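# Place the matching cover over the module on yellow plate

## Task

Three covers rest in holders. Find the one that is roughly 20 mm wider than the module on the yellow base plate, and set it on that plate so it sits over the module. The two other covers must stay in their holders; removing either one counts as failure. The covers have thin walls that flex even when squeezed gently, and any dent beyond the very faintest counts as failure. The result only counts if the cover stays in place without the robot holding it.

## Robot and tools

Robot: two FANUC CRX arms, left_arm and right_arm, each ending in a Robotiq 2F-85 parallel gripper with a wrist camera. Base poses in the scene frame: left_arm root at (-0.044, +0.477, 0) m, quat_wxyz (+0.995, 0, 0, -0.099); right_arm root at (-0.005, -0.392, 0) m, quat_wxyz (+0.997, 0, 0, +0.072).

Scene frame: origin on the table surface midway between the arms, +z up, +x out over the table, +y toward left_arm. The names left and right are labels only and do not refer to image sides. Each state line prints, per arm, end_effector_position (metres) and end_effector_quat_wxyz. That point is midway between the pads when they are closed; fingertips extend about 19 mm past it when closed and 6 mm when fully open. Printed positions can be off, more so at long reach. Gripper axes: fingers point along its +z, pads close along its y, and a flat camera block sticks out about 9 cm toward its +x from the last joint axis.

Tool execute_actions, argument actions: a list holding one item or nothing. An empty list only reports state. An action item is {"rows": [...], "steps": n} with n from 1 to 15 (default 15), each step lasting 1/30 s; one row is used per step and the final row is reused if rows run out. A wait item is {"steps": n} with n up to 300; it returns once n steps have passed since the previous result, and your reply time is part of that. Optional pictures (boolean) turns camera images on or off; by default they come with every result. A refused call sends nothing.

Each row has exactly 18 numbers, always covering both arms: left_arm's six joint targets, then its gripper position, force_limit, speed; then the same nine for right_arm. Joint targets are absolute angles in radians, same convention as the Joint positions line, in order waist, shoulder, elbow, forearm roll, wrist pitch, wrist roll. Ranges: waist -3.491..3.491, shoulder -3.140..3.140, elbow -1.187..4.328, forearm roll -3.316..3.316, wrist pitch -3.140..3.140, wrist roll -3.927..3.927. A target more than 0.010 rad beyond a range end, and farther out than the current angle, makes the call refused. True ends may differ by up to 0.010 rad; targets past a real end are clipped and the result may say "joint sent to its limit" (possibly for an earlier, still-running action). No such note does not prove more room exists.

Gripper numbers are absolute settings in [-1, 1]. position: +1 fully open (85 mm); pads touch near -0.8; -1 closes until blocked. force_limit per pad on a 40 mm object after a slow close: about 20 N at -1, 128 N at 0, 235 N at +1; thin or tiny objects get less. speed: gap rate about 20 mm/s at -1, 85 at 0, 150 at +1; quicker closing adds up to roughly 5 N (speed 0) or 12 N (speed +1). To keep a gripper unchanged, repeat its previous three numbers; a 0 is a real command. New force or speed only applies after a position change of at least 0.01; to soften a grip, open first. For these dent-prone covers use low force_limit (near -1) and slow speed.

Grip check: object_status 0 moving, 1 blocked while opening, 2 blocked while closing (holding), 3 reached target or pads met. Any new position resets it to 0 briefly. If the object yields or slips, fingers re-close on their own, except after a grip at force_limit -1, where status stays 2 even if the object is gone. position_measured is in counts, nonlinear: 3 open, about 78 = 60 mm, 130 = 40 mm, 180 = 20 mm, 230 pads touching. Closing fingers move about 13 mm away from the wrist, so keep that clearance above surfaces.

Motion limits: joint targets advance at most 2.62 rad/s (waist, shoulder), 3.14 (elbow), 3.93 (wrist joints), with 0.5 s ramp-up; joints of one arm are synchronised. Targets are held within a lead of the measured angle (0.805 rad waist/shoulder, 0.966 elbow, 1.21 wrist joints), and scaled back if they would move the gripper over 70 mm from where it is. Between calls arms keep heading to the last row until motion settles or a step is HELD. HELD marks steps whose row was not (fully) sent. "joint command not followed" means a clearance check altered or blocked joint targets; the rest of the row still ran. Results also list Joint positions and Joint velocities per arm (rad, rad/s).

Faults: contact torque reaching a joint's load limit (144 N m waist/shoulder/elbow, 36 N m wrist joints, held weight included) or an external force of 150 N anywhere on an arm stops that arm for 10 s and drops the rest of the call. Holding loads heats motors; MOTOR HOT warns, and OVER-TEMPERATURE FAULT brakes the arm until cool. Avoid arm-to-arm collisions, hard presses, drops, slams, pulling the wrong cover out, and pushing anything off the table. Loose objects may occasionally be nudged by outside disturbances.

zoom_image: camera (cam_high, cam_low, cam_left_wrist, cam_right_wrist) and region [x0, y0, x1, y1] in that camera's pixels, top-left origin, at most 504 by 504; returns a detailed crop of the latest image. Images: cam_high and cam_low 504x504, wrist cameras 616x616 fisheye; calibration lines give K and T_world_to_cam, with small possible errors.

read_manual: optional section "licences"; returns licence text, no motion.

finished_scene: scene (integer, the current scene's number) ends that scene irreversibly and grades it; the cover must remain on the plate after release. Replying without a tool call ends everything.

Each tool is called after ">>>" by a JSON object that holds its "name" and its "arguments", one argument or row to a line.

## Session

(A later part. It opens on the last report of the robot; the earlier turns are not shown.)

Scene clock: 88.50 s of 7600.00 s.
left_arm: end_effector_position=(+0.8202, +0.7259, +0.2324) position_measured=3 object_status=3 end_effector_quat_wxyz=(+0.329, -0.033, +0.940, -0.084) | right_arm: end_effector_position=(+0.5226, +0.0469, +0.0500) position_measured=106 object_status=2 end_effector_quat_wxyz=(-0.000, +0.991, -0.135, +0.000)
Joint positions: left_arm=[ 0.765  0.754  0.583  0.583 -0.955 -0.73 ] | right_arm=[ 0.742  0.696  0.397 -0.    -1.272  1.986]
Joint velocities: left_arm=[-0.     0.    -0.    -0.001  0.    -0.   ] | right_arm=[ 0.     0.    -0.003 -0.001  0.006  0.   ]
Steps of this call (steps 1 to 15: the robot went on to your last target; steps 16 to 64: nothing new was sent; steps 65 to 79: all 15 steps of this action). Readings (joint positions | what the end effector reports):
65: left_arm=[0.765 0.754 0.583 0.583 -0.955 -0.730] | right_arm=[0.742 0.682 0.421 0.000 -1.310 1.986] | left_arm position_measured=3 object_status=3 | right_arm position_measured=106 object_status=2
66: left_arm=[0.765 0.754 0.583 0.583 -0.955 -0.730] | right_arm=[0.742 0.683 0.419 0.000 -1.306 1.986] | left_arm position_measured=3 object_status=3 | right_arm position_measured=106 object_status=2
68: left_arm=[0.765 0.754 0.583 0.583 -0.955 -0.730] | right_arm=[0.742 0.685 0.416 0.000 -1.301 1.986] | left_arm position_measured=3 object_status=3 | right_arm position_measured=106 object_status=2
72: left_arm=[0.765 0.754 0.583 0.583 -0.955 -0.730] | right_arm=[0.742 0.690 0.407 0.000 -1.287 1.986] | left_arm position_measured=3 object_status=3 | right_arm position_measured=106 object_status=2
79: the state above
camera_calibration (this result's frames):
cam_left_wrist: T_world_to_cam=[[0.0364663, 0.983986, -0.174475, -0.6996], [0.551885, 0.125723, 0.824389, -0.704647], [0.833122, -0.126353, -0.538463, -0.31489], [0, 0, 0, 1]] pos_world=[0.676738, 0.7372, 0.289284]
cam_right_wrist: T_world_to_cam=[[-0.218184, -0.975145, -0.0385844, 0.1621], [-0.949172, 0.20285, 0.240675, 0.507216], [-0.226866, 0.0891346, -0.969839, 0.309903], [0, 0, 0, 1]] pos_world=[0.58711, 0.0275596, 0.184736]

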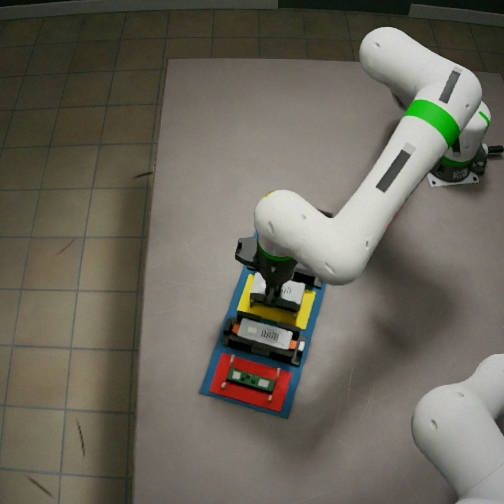

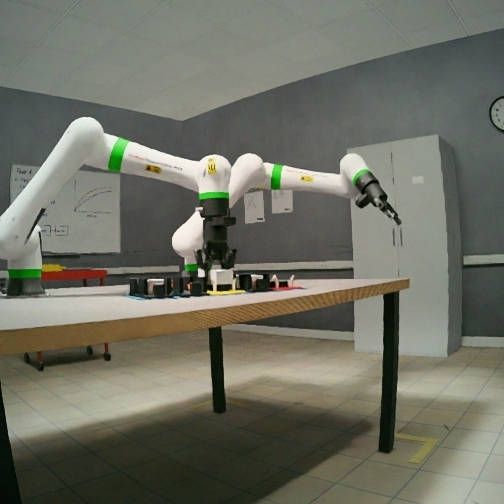

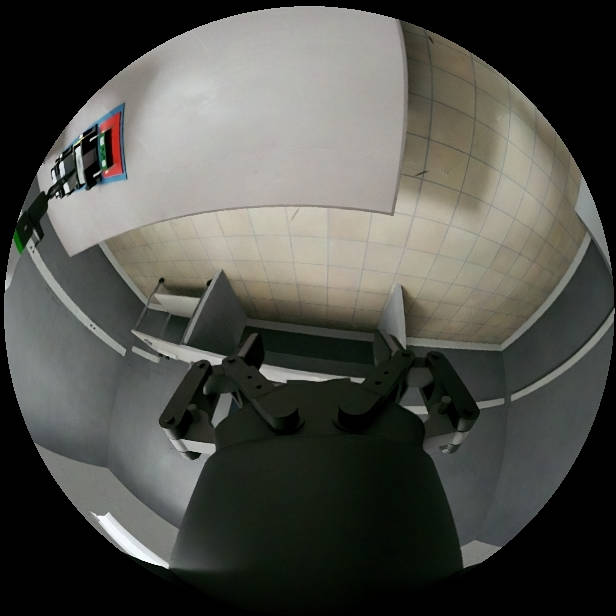

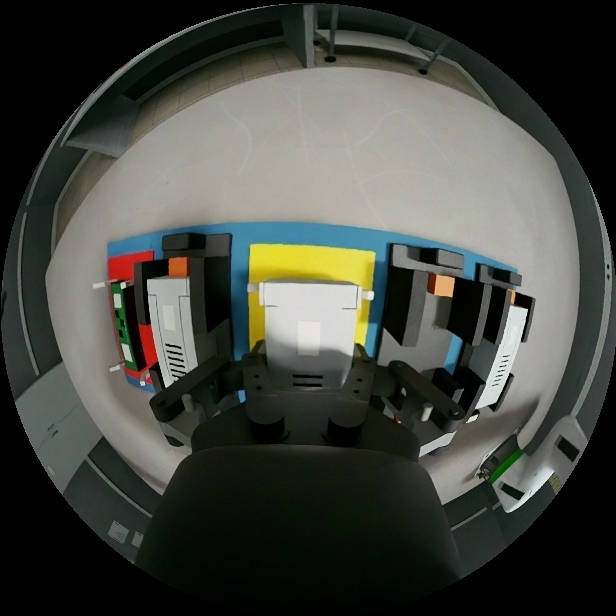

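>>> {"name": "execute_actions", "arguments": {
  "actions": [
    {"rows":[[0.765,0.754,0.583,0.583,-0.955,-0.73,1,-1,0,0.7418,0.6923,0.4031,0,-1.2816,1.9858,-1,-0.7,-1],[0.765,0.754,0.583,0.583,-0.955,-0.73,1,-1,0,0.7418,0.6923,0.4031,0,-1.2816,1.9858,-1,-0.7,-1],[0.765,0.754,0.583,0.583,-0.955,-0.73,1,-1,0,0.7418,0.6887,0.4093,0,-1.2914,1.9858,-1,-0.7,-1],[0.765,0.754,0.583,0.583,-0.955,-0.73,1,-1,0,0.7418,0.6887,0.4093,0,-1.2914,1.9858,-1,-0.7,-1],[0.765,0.754,0.583,0.583,-0.955,-0.73,1,-1,0,0.7418,0.6887,0.4093,0,-1.2914,1.9858,-1,-0.7,-1],[0.765,0.754,0.583,0.583,-0.955,-0.73,1,-1,0,0.7384,0.6923,0.4151,0,-1.2936,1.9892,-1,-0.7,-1],[0.765,0.754,0.583,0.583,-0.955,-0.73,1,-1,0,0.7384,0.6923,0.4151,0,-1.2936,1.9892,-1,-0.7,-1],[0.765,0.754,0.583,0.583,-0.955,-0.73,1,-1,0,0.7384,0.6923,0.4151,0,-1.2936,1.9892,-1,-0.7,-1],[0.765,0.754,0.583,0.583,-0.955,-0.73,1,-1,0,0.7384,0.6923,0.4151,0,-1.2936,1.9892,-1,-0.7,-1],[0.765,0.754,0.583,0.583,-0.955,-0.73,1,-1,0,0.7384,0.696,0.409,0,-1.284,1.9892,-1,-0.7,-1],[0.765,0.754,0.583,0.583,-0.955,-0.73,1,-1,0,0.7384,0.696,0.409,0,-1.284,1.9892,-1,-0.7,-1],[0.765,0.754,0.583,0.583,-0.955,-0.73,1,-1,0,0.7384,0.700,0.403,0,-1.274,1.9892,-1,-0.7,-1],[0.765,0.754,0.583,0.583,-0.955,-0.73,1,-1,0,0.7384,0.700,0.403,0,-1.274,1.9892,-1,-0.7,-1],[0.765,0.754,0.583,0.583,-0.955,-0.73,1,-1,0,0.7384,0.7038,0.3975,0,-1.2645,1.9892,-1,-0.7,-1]],"steps":15}
  ]
}}

>>> {"name": "zoom_image", "arguments": {
  "camera": "cam_right_wrist",
  "region": [220,220,400,370]
}}

>>> {"name": "zoom_image", "arguments": {
  "camera": "cam_low",
  "region": [170,240,270,310]
}}

Scene clock: 93.97 s of 7600.00 s.
left_arm: end_effector_position=(+0.8202, +0.7259, +0.2324) position_measured=3 object_status=3 end_effector_quat_wxyz=(+0.329, -0.033, +0.940, -0.084) | right_arm: end_effector_position=(+0.5250, +0.0463, +0.0481) position_measured=106 object_status=2 end_effector_quat_wxyz=(-0.000, +0.991, -0.135, +0.000)
Joint positions: left_arm=[ 0.765  0.754  0.583  0.583 -0.955 -0.73 ] | right_arm=[ 0.738  0.701  0.401 -0.    -1.271  1.989]
Joint velocities: left_arm=[ 0.001  0.    -0.001 -0.    -0.001 -0.   ] | right_arm=[-0.001  0.053 -0.078  0.001  0.156  0.001]
Steps of this call (steps 1 to 15: the robot went on to your last target; steps 16 to 90: nothing new was sent; then 1.97 s passed at rest; steps 91 to 105: all 15 steps of this action). Readings (joint positions | what the end effector reports):
91: left_arm=[0.765 0.754 0.583 0.583 -0.955 -0.730] | right_arm=[0.742 0.696 0.397 -0.000 -1.273 1.986] | left_arm position_measured=3 object_status=3 | right_arm position_measured=106 object_status=2
92: left_arm=[0.765 0.754 0.583 0.583 -0.955 -0.730] | right_arm=[0.742 0.695 0.399 -0.000 -1.277 1.986] | left_arm position_measured=3 object_status=3 | right_arm position_measured=106 object_status=2
94: left_arm=[0.765 0.754 0.583 0.583 -0.955 -0.730] | right_arm=[0.742 0.692 0.405 -0.000 -1.285 1.986] | left_arm position_measured=3 object_status=3 | right_arm position_measured=106 object_status=2
98: left_arm=[0.765 0.754 0.583 0.583 -0.955 -0.730] | right_arm=[0.739 0.691 0.414 -0.000 -1.293 1.988] | left_arm position_measured=3 object_status=3 | right_arm position_measured=106 object_status=2
105: the state above
camera_calibration (this result's frames):
cam_left_wrist: T_world_to_cam=[[0.0364662, 0.983986, -0.174475, -0.6996], [0.551885, 0.125723, 0.824389, -0.704647], [0.833122, -0.126352, -0.538463, -0.31489], [0, 0, 0, 1]] pos_world=[0.676738, 0.7372, 0.289284]
cam_right_wrist: T_world_to_cam=[[-0.21825, -0.975131, -0.038561, 0.161963], [-0.949145, 0.202914, 0.240726, 0.510099], [-0.226915, 0.0891385, -0.969827, 0.308755], [0, 0, 0, 1]] pos_world=[0.589567, 0.0269072, 0.18289]

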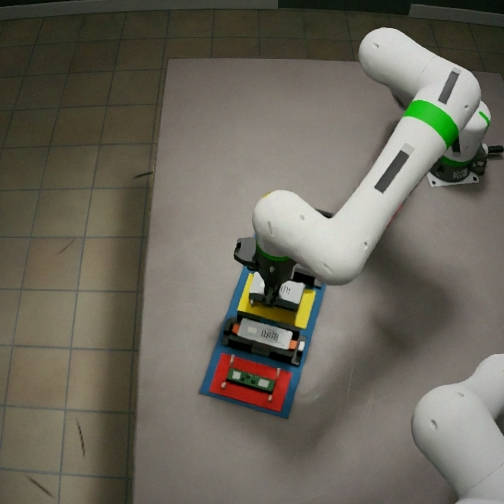

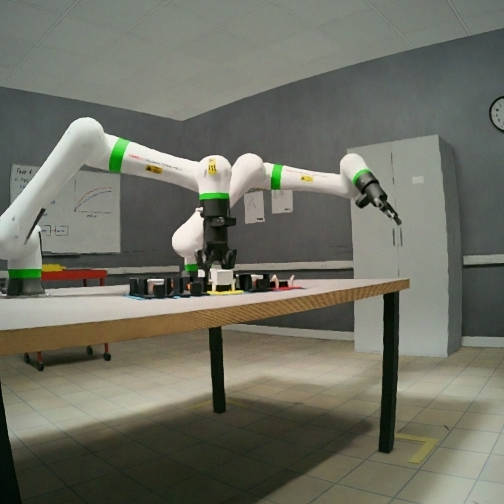

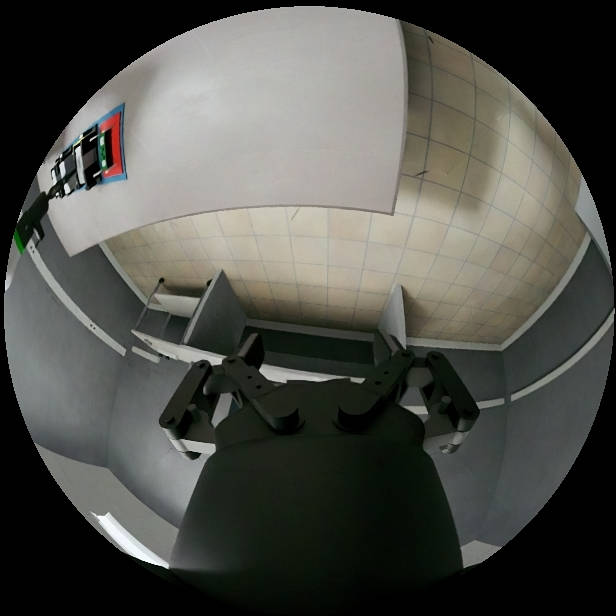

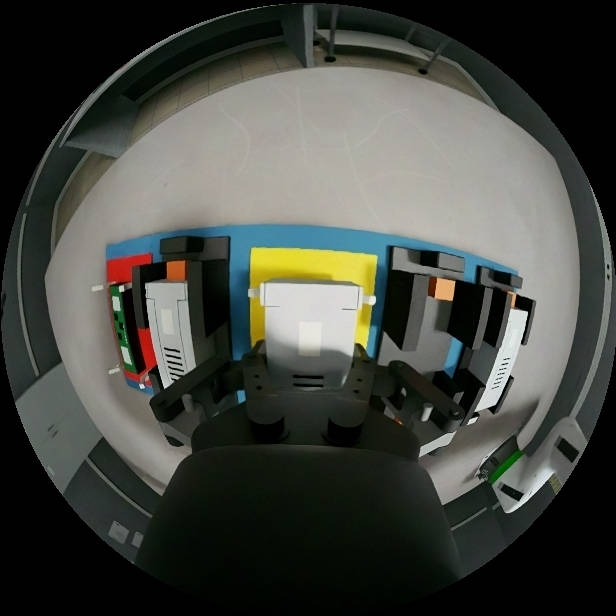

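Region (220, 220, 400, 370) of cam_right_wrist's 616x616 image, scaled by 2.800, with more detail than that image has.

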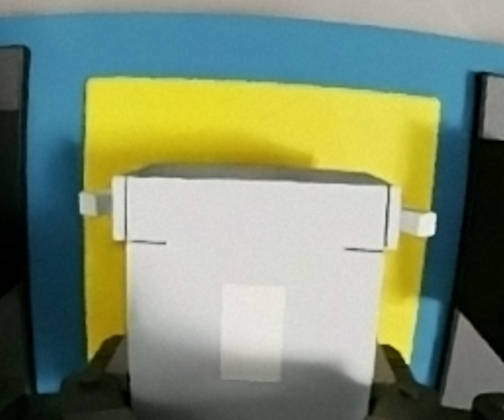

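Region (170, 240, 270, 310) of cam_low's 504x504 image, scaled by 5.040, with more detail than that image has; it fills the top 353 rows of this view, and the rest is white.

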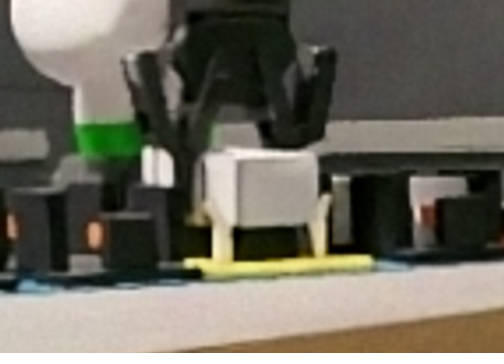

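>>> {"name": "execute_actions", "arguments": {
  "actions": [
    {"rows":[[0.765,0.754,0.583,0.583,-0.955,-0.73,1,-1,0,0.7384,0.7038,0.3975,0,-1.2645,1.9892,-1,-0.7,-1],[0.765,0.754,0.583,0.583,-0.955,-0.73,1,-1,0,0.7384,0.7038,0.3975,0,-1.2645,1.9892,-1,-0.7,-1],[0.765,0.754,0.583,0.583,-0.955,-0.73,1,-1,0,0.7384,0.7038,0.3975,0,-1.2645,1.9892,-1,-0.7,-1],[0.765,0.754,0.583,0.583,-0.955,-0.73,1,-1,0,0.7384,0.7058,0.3947,0,-1.2597,1.9892,-1,-0.7,-1],[0.765,0.754,0.583,0.583,-0.955,-0.73,1,-1,0,0.7384,0.7058,0.3947,0,-1.2597,1.9892,-1,-0.7,-1],[0.765,0.754,0.583,0.583,-0.955,-0.73,1,-1,0,0.7384,0.7058,0.3947,0,-1.2597,1.9892,-1,-0.7,-1],[0.765,0.754,0.583,0.583,-0.955,-0.73,1,-1,0,0.7384,0.7058,0.3947,0,-1.2597,1.9892,-1,-0.7,-1],[0.765,0.754,0.583,0.583,-0.955,-0.73,1,-1,0,0.7384,0.7078,0.392,0,-1.255,1.9892,-1,-0.7,-1]],"steps":15}
  ]
}}

>>> {"name": "zoom_image", "arguments": {
  "camera": "cam_low",
  "region": [170,240,270,310]
}}

>>> {"name": "zoom_image", "arguments": {
  "camera": "cam_high",
  "region": [220,250,340,350]
}}

Scene clock: 95.97 s of 7600.00 s.
left_arm: end_effector_position=(+0.8202, +0.7259, +0.2324) position_measured=3 object_status=3 end_effector_quat_wxyz=(+0.329, -0.033, +0.940, -0.084) | right_arm: end_effector_position=(+0.5250, +0.0463, +0.0399) position_measured=106 object_status=2 end_effector_quat_wxyz=(-0.000, +0.991, -0.135, +0.000)
Joint positions: left_arm=[ 0.765  0.754  0.583  0.583 -0.955 -0.73 ] | right_arm=[ 0.738  0.708  0.392  0.    -1.255  1.989]
Joint velocities: left_arm=[ 0.001  0.    -0.    -0.001 -0.001  0.   ] | right_arm=[ 0.     0.001 -0.001 -0.     0.    -0.   ]
Steps of this call (steps 1 to 15: the robot went on to your last target; steps 16 to 45: nothing new was sent; steps 46 to 60: all 15 steps of this action). Readings (joint positions | what the end effector reports):
46: left_arm=[0.765 0.754 0.583 0.583 -0.955 -0.730] | right_arm=[0.738 0.704 0.397 0.000 -1.264 1.989] | left_arm position_measured=3 object_status=3 | right_arm position_measured=106 object_status=2
47: left_arm=[0.765 0.754 0.583 0.583 -0.955 -0.730] | right_arm=[0.738 0.704 0.398 0.000 -1.264 1.989] | left_arm position_measured=3 object_status=3 | right_arm position_measured=106 object_status=2
49: left_arm=[0.765 0.754 0.583 0.583 -0.955 -0.730] | right_arm=[0.738 0.704 0.397 0.000 -1.264 1.989] | left_arm position_measured=3 object_status=3 | right_arm position_measured=106 object_status=2
53: left_arm=[0.765 0.754 0.583 0.583 -0.955 -0.730] | right_arm=[0.738 0.706 0.395 0.000 -1.259 1.989] | left_arm position_measured=3 object_status=3 | right_arm position_measured=106 object_status=2
60: the state above
camera_calibration (this result's frames):
cam_left_wrist: T_world_to_cam=[[0.0364664, 0.983986, -0.174475, -0.6996], [0.551885, 0.125723, 0.824388, -0.704647], [0.833122, -0.126353, -0.538463, -0.31489], [0, 0, 0, 1]] pos_world=[0.676738, 0.7372, 0.289284]
cam_right_wrist: T_world_to_cam=[[-0.218185, -0.975145, -0.0385649, 0.1616], [-0.949188, 0.202862, 0.2406, 0.512145], [-0.226797, 0.0891007, -0.969858, 0.30071], [0, 0, 0, 1]] pos_world=[0.589581, 0.0268955, 0.174656]

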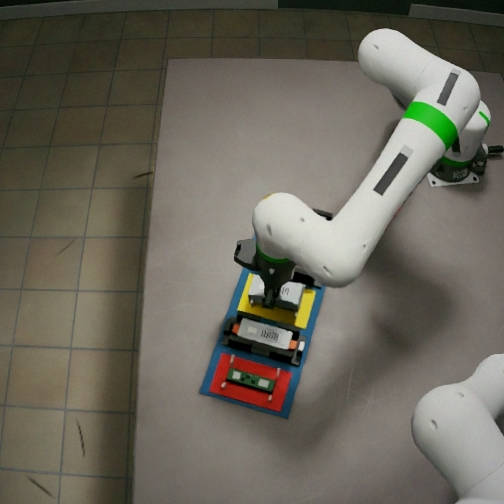

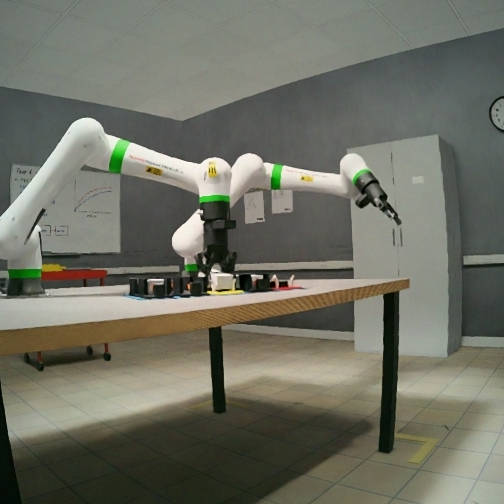

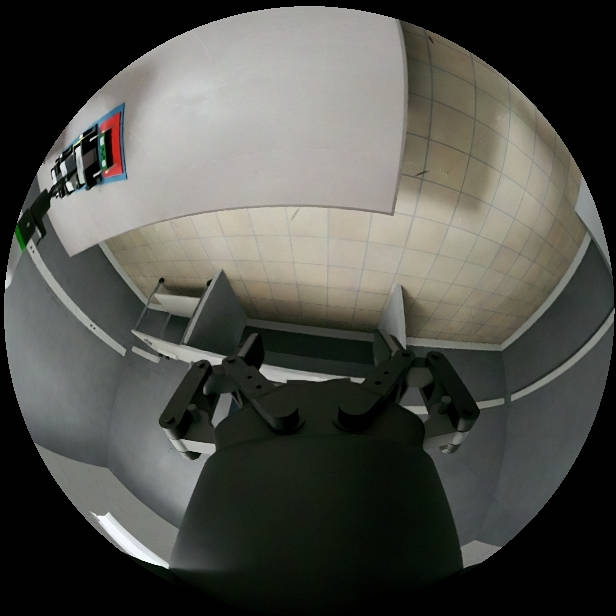

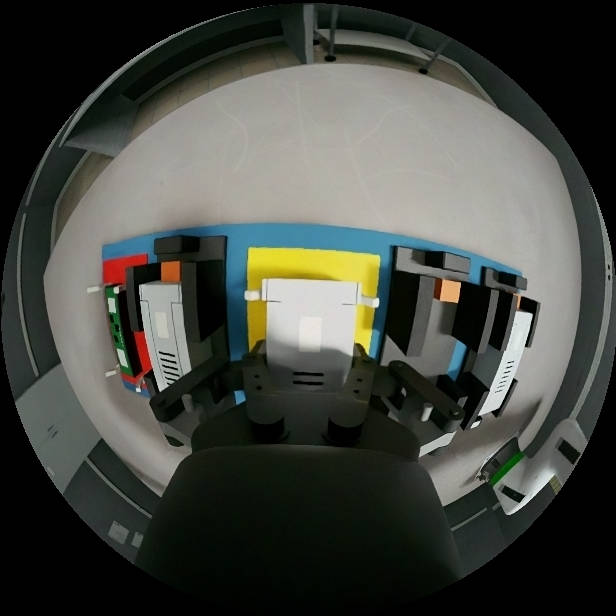

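Region (170, 240, 270, 310) of cam_low's 504x504 image, scaled by 5.040, with more detail than that image has; it fills the top 353 rows of this view, and the rest is white.

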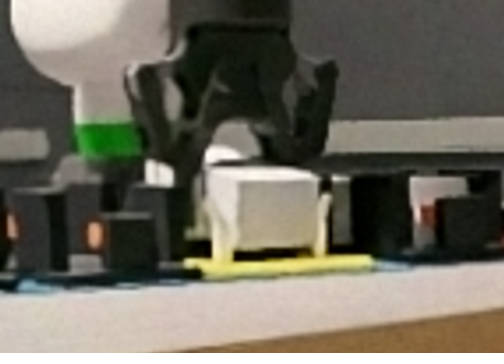

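Region (220, 250, 340, 350) of cam_high's 504x504 image, scaled by 4.200, with more detail than that image has.

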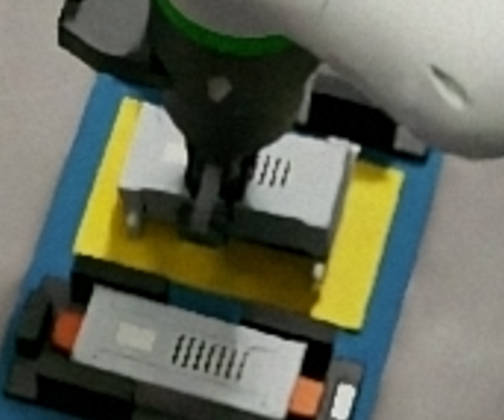

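>>> {"name": "execute_actions", "arguments": {
  "actions": [
    {"rows":[[0.765,0.754,0.583,0.583,-0.955,-0.73,1,-1,0,0.7384,0.7052,0.395,0,-1.2606,1.9892,-1,-0.7,-1],[0.765,0.754,0.583,0.583,-0.955,-0.73,1,-1,0,0.7384,0.7052,0.395,0,-1.2606,1.9892,-1,-0.7,-1],[0.765,0.754,0.583,0.583,-0.955,-0.73,1,-1,0,0.7384,0.7052,0.395,0,-1.2606,1.9892,-1,-0.7,-1],[0.765,0.754,0.583,0.583,-0.955,-0.73,1,-1,0,0.7406,0.7028,0.391,0,-1.259,1.987,-1,-0.7,-1],[0.765,0.754,0.583,0.583,-0.955,-0.73,1,-1,0,0.7406,0.7028,0.391,0,-1.259,1.987,-1,-0.7,-1],[0.765,0.754,0.583,0.583,-0.955,-0.73,1,-1,0,0.7406,0.7028,0.391,0,-1.259,1.987,-1,-0.7,-1],[0.765,0.754,0.583,0.583,-0.955,-0.73,1,-1,0,0.7428,0.7004,0.3872,0,-1.2576,1.9848,-1,-0.7,-1],[0.765,0.754,0.583,0.583,-0.955,-0.73,1,-1,0,0.7428,0.7004,0.3872,0,-1.2576,1.9848,-1,-0.7,-1],[0.765,0.754,0.583,0.583,-0.955,-0.73,1,-1,0,0.7428,0.7004,0.3872,0,-1.2576,1.9848,-1,-0.7,-1],[0.765,0.754,0.583,0.583,-0.955,-0.73,1,-1,0,0.745,0.698,0.3834,0,-1.2562,1.9826,-1,-0.7,-1]],"steps":15}
  ]
}}

>>> {"name": "zoom_image", "arguments": {
  "camera": "cam_low",
  "region": [170,240,270,310]
}}

>>> {"name": "zoom_image", "arguments": {
  "camera": "cam_high",
  "region": [220,250,340,350]
}}

Scene clock: 99.37 s of 7600.00 s.
left_arm: end_effector_position=(+0.8202, +0.7259, +0.2324) position_measured=3 object_status=3 end_effector_quat_wxyz=(+0.329, -0.033, +0.940, -0.084) | right_arm: end_effector_position=(+0.5203, +0.0475, +0.0429) position_measured=106 object_status=2 end_effector_quat_wxyz=(-0.000, +0.991, -0.135, +0.000)
Joint positions: left_arm=[ 0.765  0.754  0.583  0.583 -0.955 -0.73 ] | right_arm=[ 0.745  0.698  0.384  0.    -1.256  1.983]
Joint velocities: left_arm=[ 0.    -0.     0.    -0.001  0.    -0.   ] | right_arm=[ 0.002 -0.001 -0.002  0.     0.001 -0.001]
Steps of this call (steps 1 to 15: the robot went on to your last target; steps 16 to 87: nothing new was sent; steps 88 to 102: all 15 steps of this action). Readings (joint positions | what the end effector reports):
88: left_arm=[0.765 0.754 0.583 0.583 -0.955 -0.730] | right_arm=[0.738 0.708 0.392 -0.000 -1.256 1.989] | left_arm position_measured=3 object_status=3 | right_arm position_measured=106 object_status=2
89: left_arm=[0.765 0.754 0.583 0.583 -0.955 -0.730] | right_arm=[0.738 0.707 0.393 -0.000 -1.258 1.989] | left_arm position_measured=3 object_status=3 | right_arm position_measured=106 object_status=2
91: left_arm=[0.765 0.754 0.583 0.583 -0.955 -0.730] | right_arm=[0.739 0.705 0.395 -0.000 -1.260 1.989] | left_arm position_measured=3 object_status=3 | right_arm position_measured=106 object_status=2
95: left_arm=[0.765 0.754 0.583 0.583 -0.955 -0.730] | right_arm=[0.742 0.702 0.389 -0.000 -1.258 1.986] | left_arm position_measured=3 object_status=3 | right_arm position_measured=106 object_status=2
102: the state above
camera_calibration (this result's frames):
cam_left_wrist: T_world_to_cam=[[0.0364662, 0.983986, -0.174475, -0.6996], [0.551885, 0.125723, 0.824388, -0.704647], [0.833122, -0.126352, -0.538463, -0.31489], [0, 0, 0, 1]] pos_world=[0.676738, 0.7372, 0.289284]
cam_right_wrist: T_world_to_cam=[[-0.218196, -0.975146, -0.038482, 0.161867], [-0.949155, 0.202881, 0.240717, 0.506659], [-0.226927, 0.0890489, -0.969832, 0.3025], [0, 0, 0, 1]] pos_world=[0.584861, 0.0281148, 0.177642]

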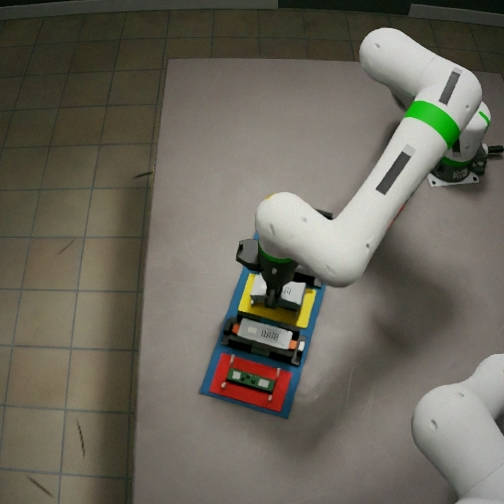

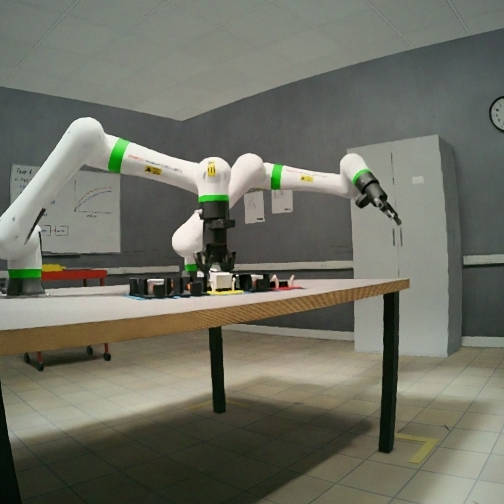

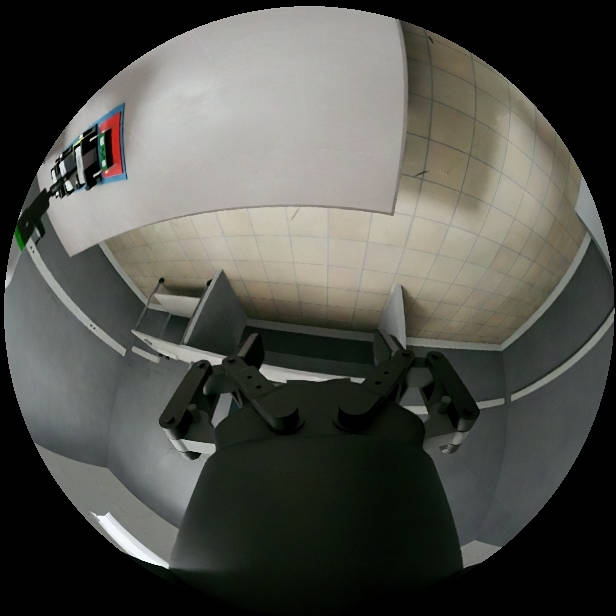

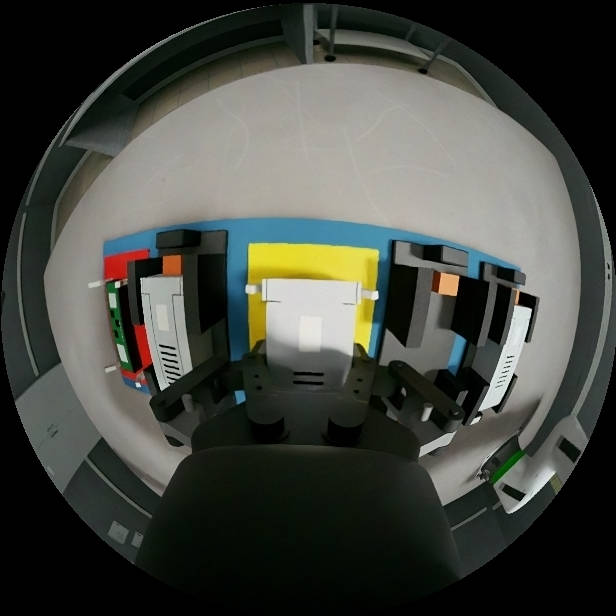

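Region (170, 240, 270, 310) of cam_low's 504x504 image, scaled by 5.040, with more detail than that image has; it fills the top 353 rows of this view, and the rest is white.

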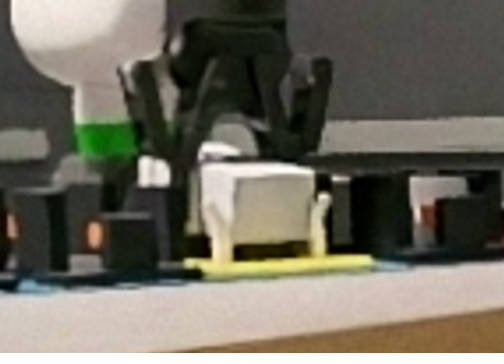

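Region (220, 250, 340, 350) of cam_high's 504x504 image, scaled by 4.200, with more detail than that image has.

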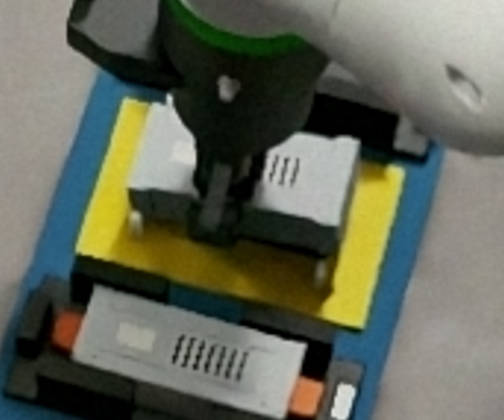

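>>> {"name": "execute_actions", "arguments": {
  "actions": [
    {"rows":[[0.765,0.754,0.583,0.583,-0.955,-0.73,1,-1,0,0.745,0.70,0.3805,0,-1.251,1.9826,-1,-0.7,-1],[0.765,0.754,0.583,0.583,-0.955,-0.73,1,-1,0,0.745,0.70,0.3805,0,-1.251,1.9826,-1,-0.7,-1],[0.765,0.754,0.583,0.583,-0.955,-0.73,1,-1,0,0.745,0.70,0.3805,0,-1.251,1.9826,-1,-0.7,-1],[0.765,0.754,0.583,0.583,-0.955,-0.73,1,-1,0,0.745,0.70,0.3805,0,-1.251,1.9826,-1,-0.7,-1],[0.765,0.754,0.583,0.583,-0.955,-0.73,1,-1,0,0.745,0.7023,0.3775,0,-1.246,1.9826,-1,-0.7,-1],[0.765,0.754,0.583,0.583,-0.955,-0.73,1,-1,0,0.745,0.7023,0.3775,0,-1.246,1.9826,-1,-0.7,-1],[0.765,0.754,0.583,0.583,-0.955,-0.73,1,-1,0,0.745,0.7023,0.3775,0,-1.246,1.9826,-1,-0.7,-1],[0.765,0.754,0.583,0.583,-0.955,-0.73,1,-1,0,0.745,0.7023,0.3775,0,-1.246,1.9826,-1,-0.7,-1],[0.765,0.754,0.583,0.583,-0.955,-0.73,1,-1,0,0.745,0.7046,0.3746,0,-1.2408,1.9826,-1,-0.7,-1]],"steps":15}
  ]
}}

>>> {"name": "zoom_image", "arguments": {
  "camera": "cam_low",
  "region": [170,240,270,310]
}}

>>> {"name": "zoom_image", "arguments": {
  "camera": "cam_high",
  "region": [220,250,340,350]
}}

Scene clock: 101.43 s of 7600.00 s.
left_arm: end_effector_position=(+0.8202, +0.7259, +0.2324) position_measured=3 object_status=3 end_effector_quat_wxyz=(+0.329, -0.033, +0.940, -0.084) | right_arm: end_effector_position=(+0.5202, +0.0475, +0.0349) position_measured=106 object_status=2 end_effector_quat_wxyz=(+0.000, +0.991, -0.135, -0.000)
Joint positions: left_arm=[ 0.765  0.754  0.583  0.583 -0.955 -0.73 ] | right_arm=[ 0.745  0.705  0.375  0.    -1.241  1.983]
Joint velocities: left_arm=[-0.001 -0.001  0.    -0.001  0.002 -0.   ] | right_arm=[ 0.    -0.    -0.     0.001  0.002 -0.   ]
Steps of this call (steps 1 to 15: the robot went on to your last target; steps 16 to 47: nothing new was sent; steps 48 to 62: all 15 steps of this action). Readings (joint positions | what the end effector reports):
48: left_arm=[0.765 0.754 0.583 0.583 -0.955 -0.730] | right_arm=[0.745 0.698 0.383 0.000 -1.256 1.983] | left_arm position_measured=3 object_status=3 | right_arm position_measured=106 object_status=2
49: left_arm=[0.765 0.754 0.583 0.583 -0.955 -0.730] | right_arm=[0.745 0.699 0.382 0.000 -1.253 1.983] | left_arm position_measured=3 object_status=3 | right_arm position_measured=106 object_status=2
51: left_arm=[0.765 0.754 0.583 0.583 -0.955 -0.730] | right_arm=[0.745 0.700 0.381 0.000 -1.252 1.983] | left_arm position_measured=3 object_status=3 | right_arm position_measured=106 object_status=2
55: left_arm=[0.765 0.754 0.583 0.583 -0.955 -0.730] | right_arm=[0.745 0.702 0.378 0.000 -1.246 1.983] | left_arm position_measured=3 object_status=3 | right_arm position_measured=106 object_status=2
62: the state above
camera_calibration (this result's frames):
cam_left_wrist: T_world_to_cam=[[0.0364662, 0.983986, -0.174475, -0.6996], [0.551885, 0.125723, 0.824389, -0.704647], [0.833122, -0.126352, -0.538463, -0.31489], [0, 0, 0, 1]] pos_world=[0.676738, 0.7372, 0.289284]
cam_right_wrist: T_world_to_cam=[[-0.218195, -0.975149, -0.0384108, 0.161533], [-0.949143, 0.202893, 0.240751, 0.508487], [-0.226975, 0.0889881, -0.969827, 0.29473], [0, 0, 0, 1]] pos_world=[0.584769, 0.0281229, 0.169623]

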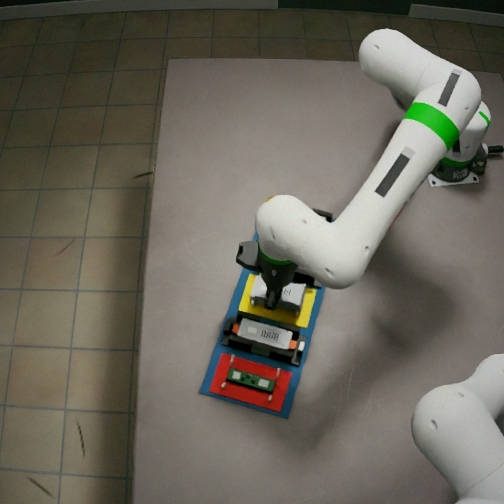

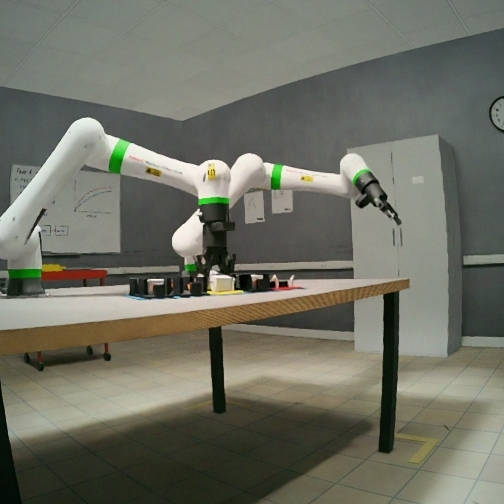

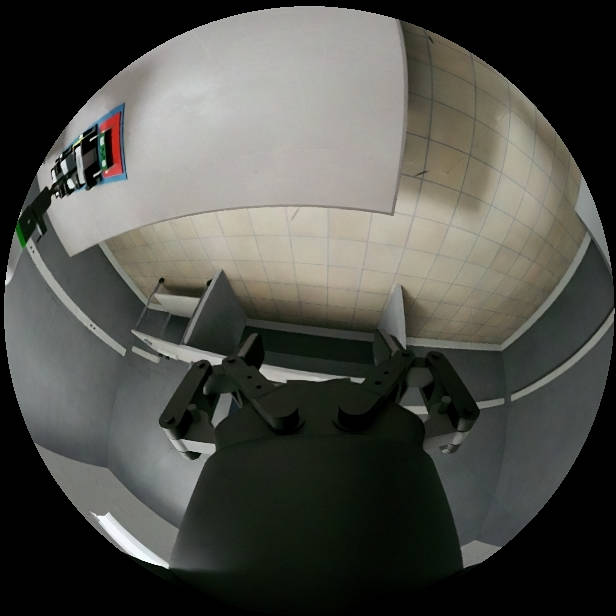

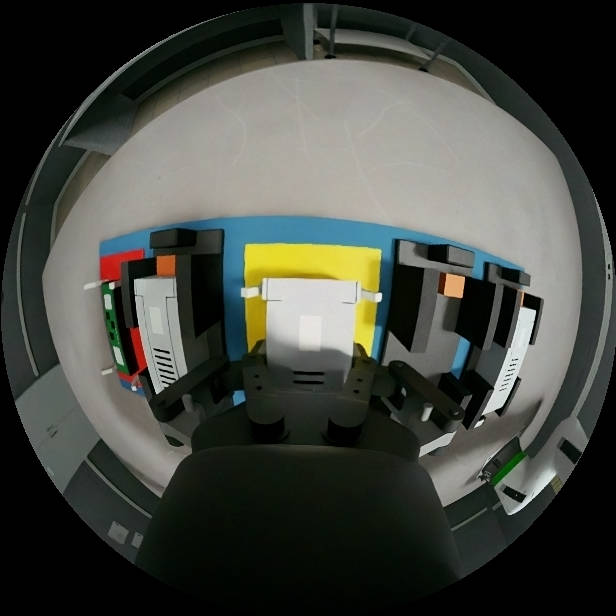

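Region (170, 240, 270, 310) of cam_low's 504x504 image, scaled by 5.040, with more detail than that image has; it fills the top 353 rows of this view, and the rest is white.

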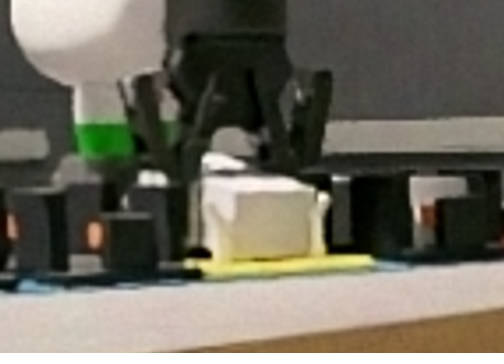

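Region (220, 250, 340, 350) of cam_high's 504x504 image, scaled by 4.200, with more detail than that image has.

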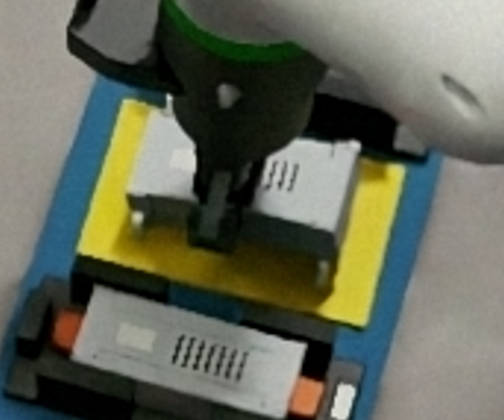

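>>> {"name": "execute_actions", "arguments": {
  "actions": [
    {"rows":[[0.765,0.754,0.583,0.583,-0.955,-0.73,1,-1,0,0.7464,0.7027,0.3727,0,-1.2408,1.9812,-1,-0.7,-1],[0.765,0.754,0.583,0.583,-0.955,-0.73,1,-1,0,0.7464,0.7027,0.3727,0,-1.2408,1.9812,-1,-0.7,-1],[0.765,0.754,0.583,0.583,-0.955,-0.73,1,-1,0,0.7464,0.7027,0.3727,0,-1.2408,1.9812,-1,-0.7,-1],[0.765,0.754,0.583,0.583,-0.955,-0.73,1,-1,0,0.7478,0.7008,0.3708,0,-1.2408,1.9798,-1,-0.7,-1],[0.765,0.754,0.583,0.583,-0.955,-0.73,1,-1,0,0.7478,0.7008,0.3708,0,-1.2408,1.9798,-1,-0.7,-1],[0.765,0.754,0.583,0.583,-0.955,-0.73,1,-1,0,0.7478,0.7008,0.3708,0,-1.2408,1.9798,-1,-0.7,-1],[0.765,0.754,0.583,0.583,-0.955,-0.73,1,-1,0,0.7492,0.6989,0.3689,0,-1.2408,1.9784,-1,-0.7,-1],[0.765,0.754,0.583,0.583,-0.955,-0.73,1,-1,0,0.7492,0.6989,0.3689,0,-1.2408,1.9784,-1,-0.7,-1],[0.765,0.754,0.583,0.583,-0.955,-0.73,1,-1,0,0.7492,0.6989,0.3689,0,-1.2408,1.9784,-1,-0.7,-1],[0.765,0.754,0.583,0.583,-0.955,-0.73,1,-1,0,0.7506,0.697,0.367,0,-1.2408,1.977,-1,-0.7,-1]],"steps":15}
  ]
}}

>>> {"name": "zoom_image", "arguments": {
  "camera": "cam_low",
  "region": [170,240,270,310]
}}

>>> {"name": "zoom_image", "arguments": {
  "camera": "cam_high",
  "region": [220,250,340,350]
}}

Scene clock: 104.03 s of 7600.00 s.
left_arm: end_effector_position=(+0.8202, +0.7259, +0.2324) position_measured=3 object_status=3 end_effector_quat_wxyz=(+0.329, -0.033, +0.940, -0.084) | right_arm: end_effector_position=(+0.5163, +0.0485, +0.0368) position_measured=106 object_status=2 end_effector_quat_wxyz=(+0.000, +0.991, -0.135, -0.000)
Joint positions: left_arm=[ 0.765  0.754  0.583  0.583 -0.955 -0.73 ] | right_arm=[ 0.751  0.697  0.367  0.    -1.241  1.977]
Joint velocities: left_arm=[ 0.001  0.    -0.     0.001 -0.     0.   ] | right_arm=[ 0.    -0.001 -0.001  0.    -0.    -0.002]
Steps of this call (steps 1 to 15: the robot went on to your last target; steps 16 to 63: nothing new was sent; steps 64 to 78: all 15 steps of this action). Readings (joint positions | what the end effector reports):
64: left_arm=[0.765 0.754 0.583 0.583 -0.955 -0.730] | right_arm=[0.745 0.705 0.374 0.000 -1.241 1.983] | left_arm position_measured=3 object_status=3 | right_arm position_measured=106 object_status=2
65: left_arm=[0.765 0.754 0.583 0.583 -0.955 -0.730] | right_arm=[0.745 0.704 0.374 0.000 -1.241 1.982] | left_arm position_measured=3 object_status=3 | right_arm position_measured=106 object_status=2
67: left_arm=[0.765 0.754 0.583 0.583 -0.955 -0.730] | right_arm=[0.746 0.703 0.373 0.000 -1.241 1.982] | left_arm position_measured=3 object_status=3 | right_arm position_measured=106 object_status=2
71: left_arm=[0.765 0.754 0.583 0.583 -0.955 -0.730] | right_arm=[0.748 0.700 0.370 0.000 -1.241 1.979] | left_arm position_measured=3 object_status=3 | right_arm position_measured=106 object_status=2
78: the state above
camera_calibration (this result's frames):
cam_left_wrist: T_world_to_cam=[[0.0364663, 0.983986, -0.174475, -0.6996], [0.551885, 0.125723, 0.824389, -0.704647], [0.833122, -0.126353, -0.538463, -0.31489], [0, 0, 0, 1]] pos_world=[0.676738, 0.7372, 0.289284]
cam_right_wrist: T_world_to_cam=[[-0.218207, -0.975146, -0.0384185, 0.161782], [-0.949142, 0.202903, 0.240746, 0.504086], [-0.226968, 0.0889972, -0.969827, 0.295652], [0, 0, 0, 1]] pos_world=[0.580855, 0.029168, 0.17159]

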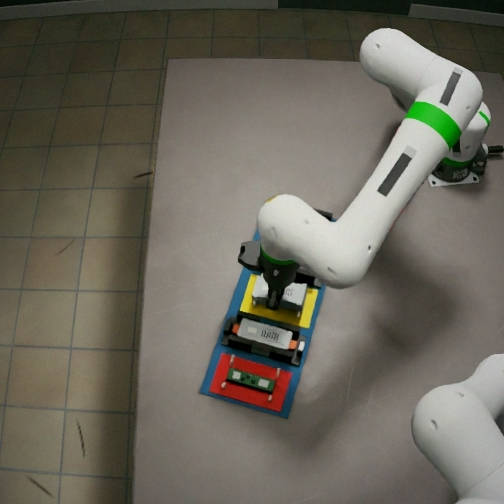

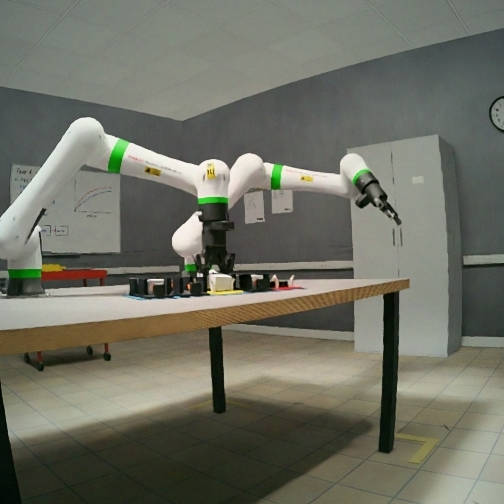

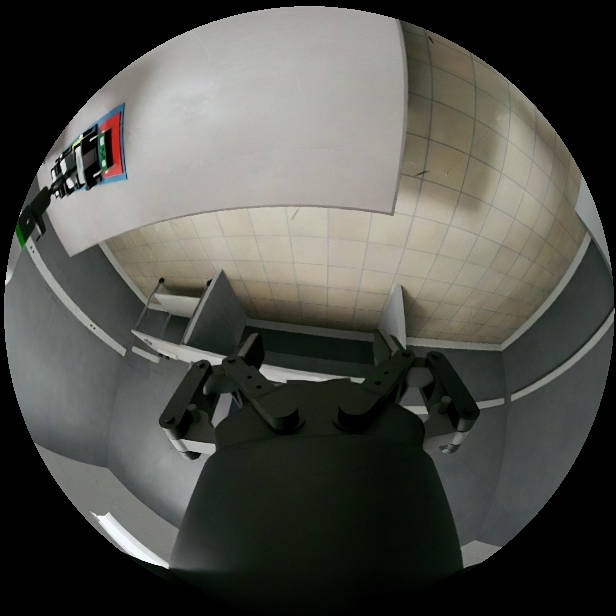

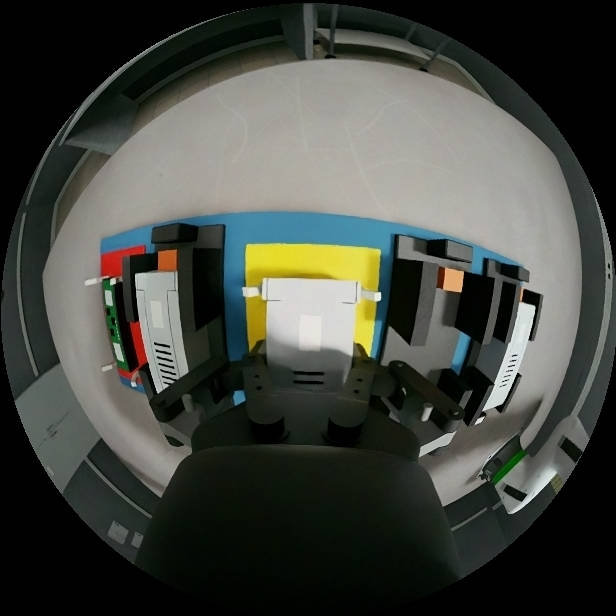

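Region (170, 240, 270, 310) of cam_low's 504x504 image, scaled by 5.040, with more detail than that image has; it fills the top 353 rows of this view, and the rest is white.

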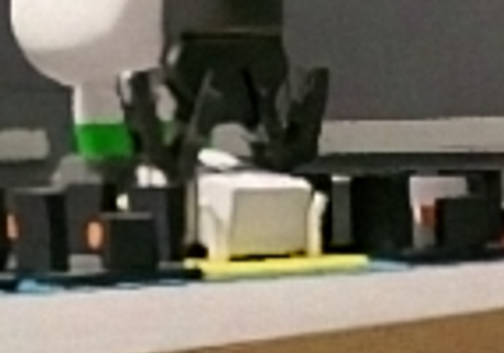

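Region (220, 250, 340, 350) of cam_high's 504x504 image, scaled by 4.200, with more detail than that image has.

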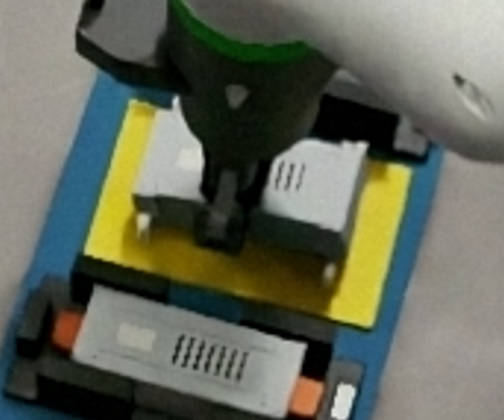

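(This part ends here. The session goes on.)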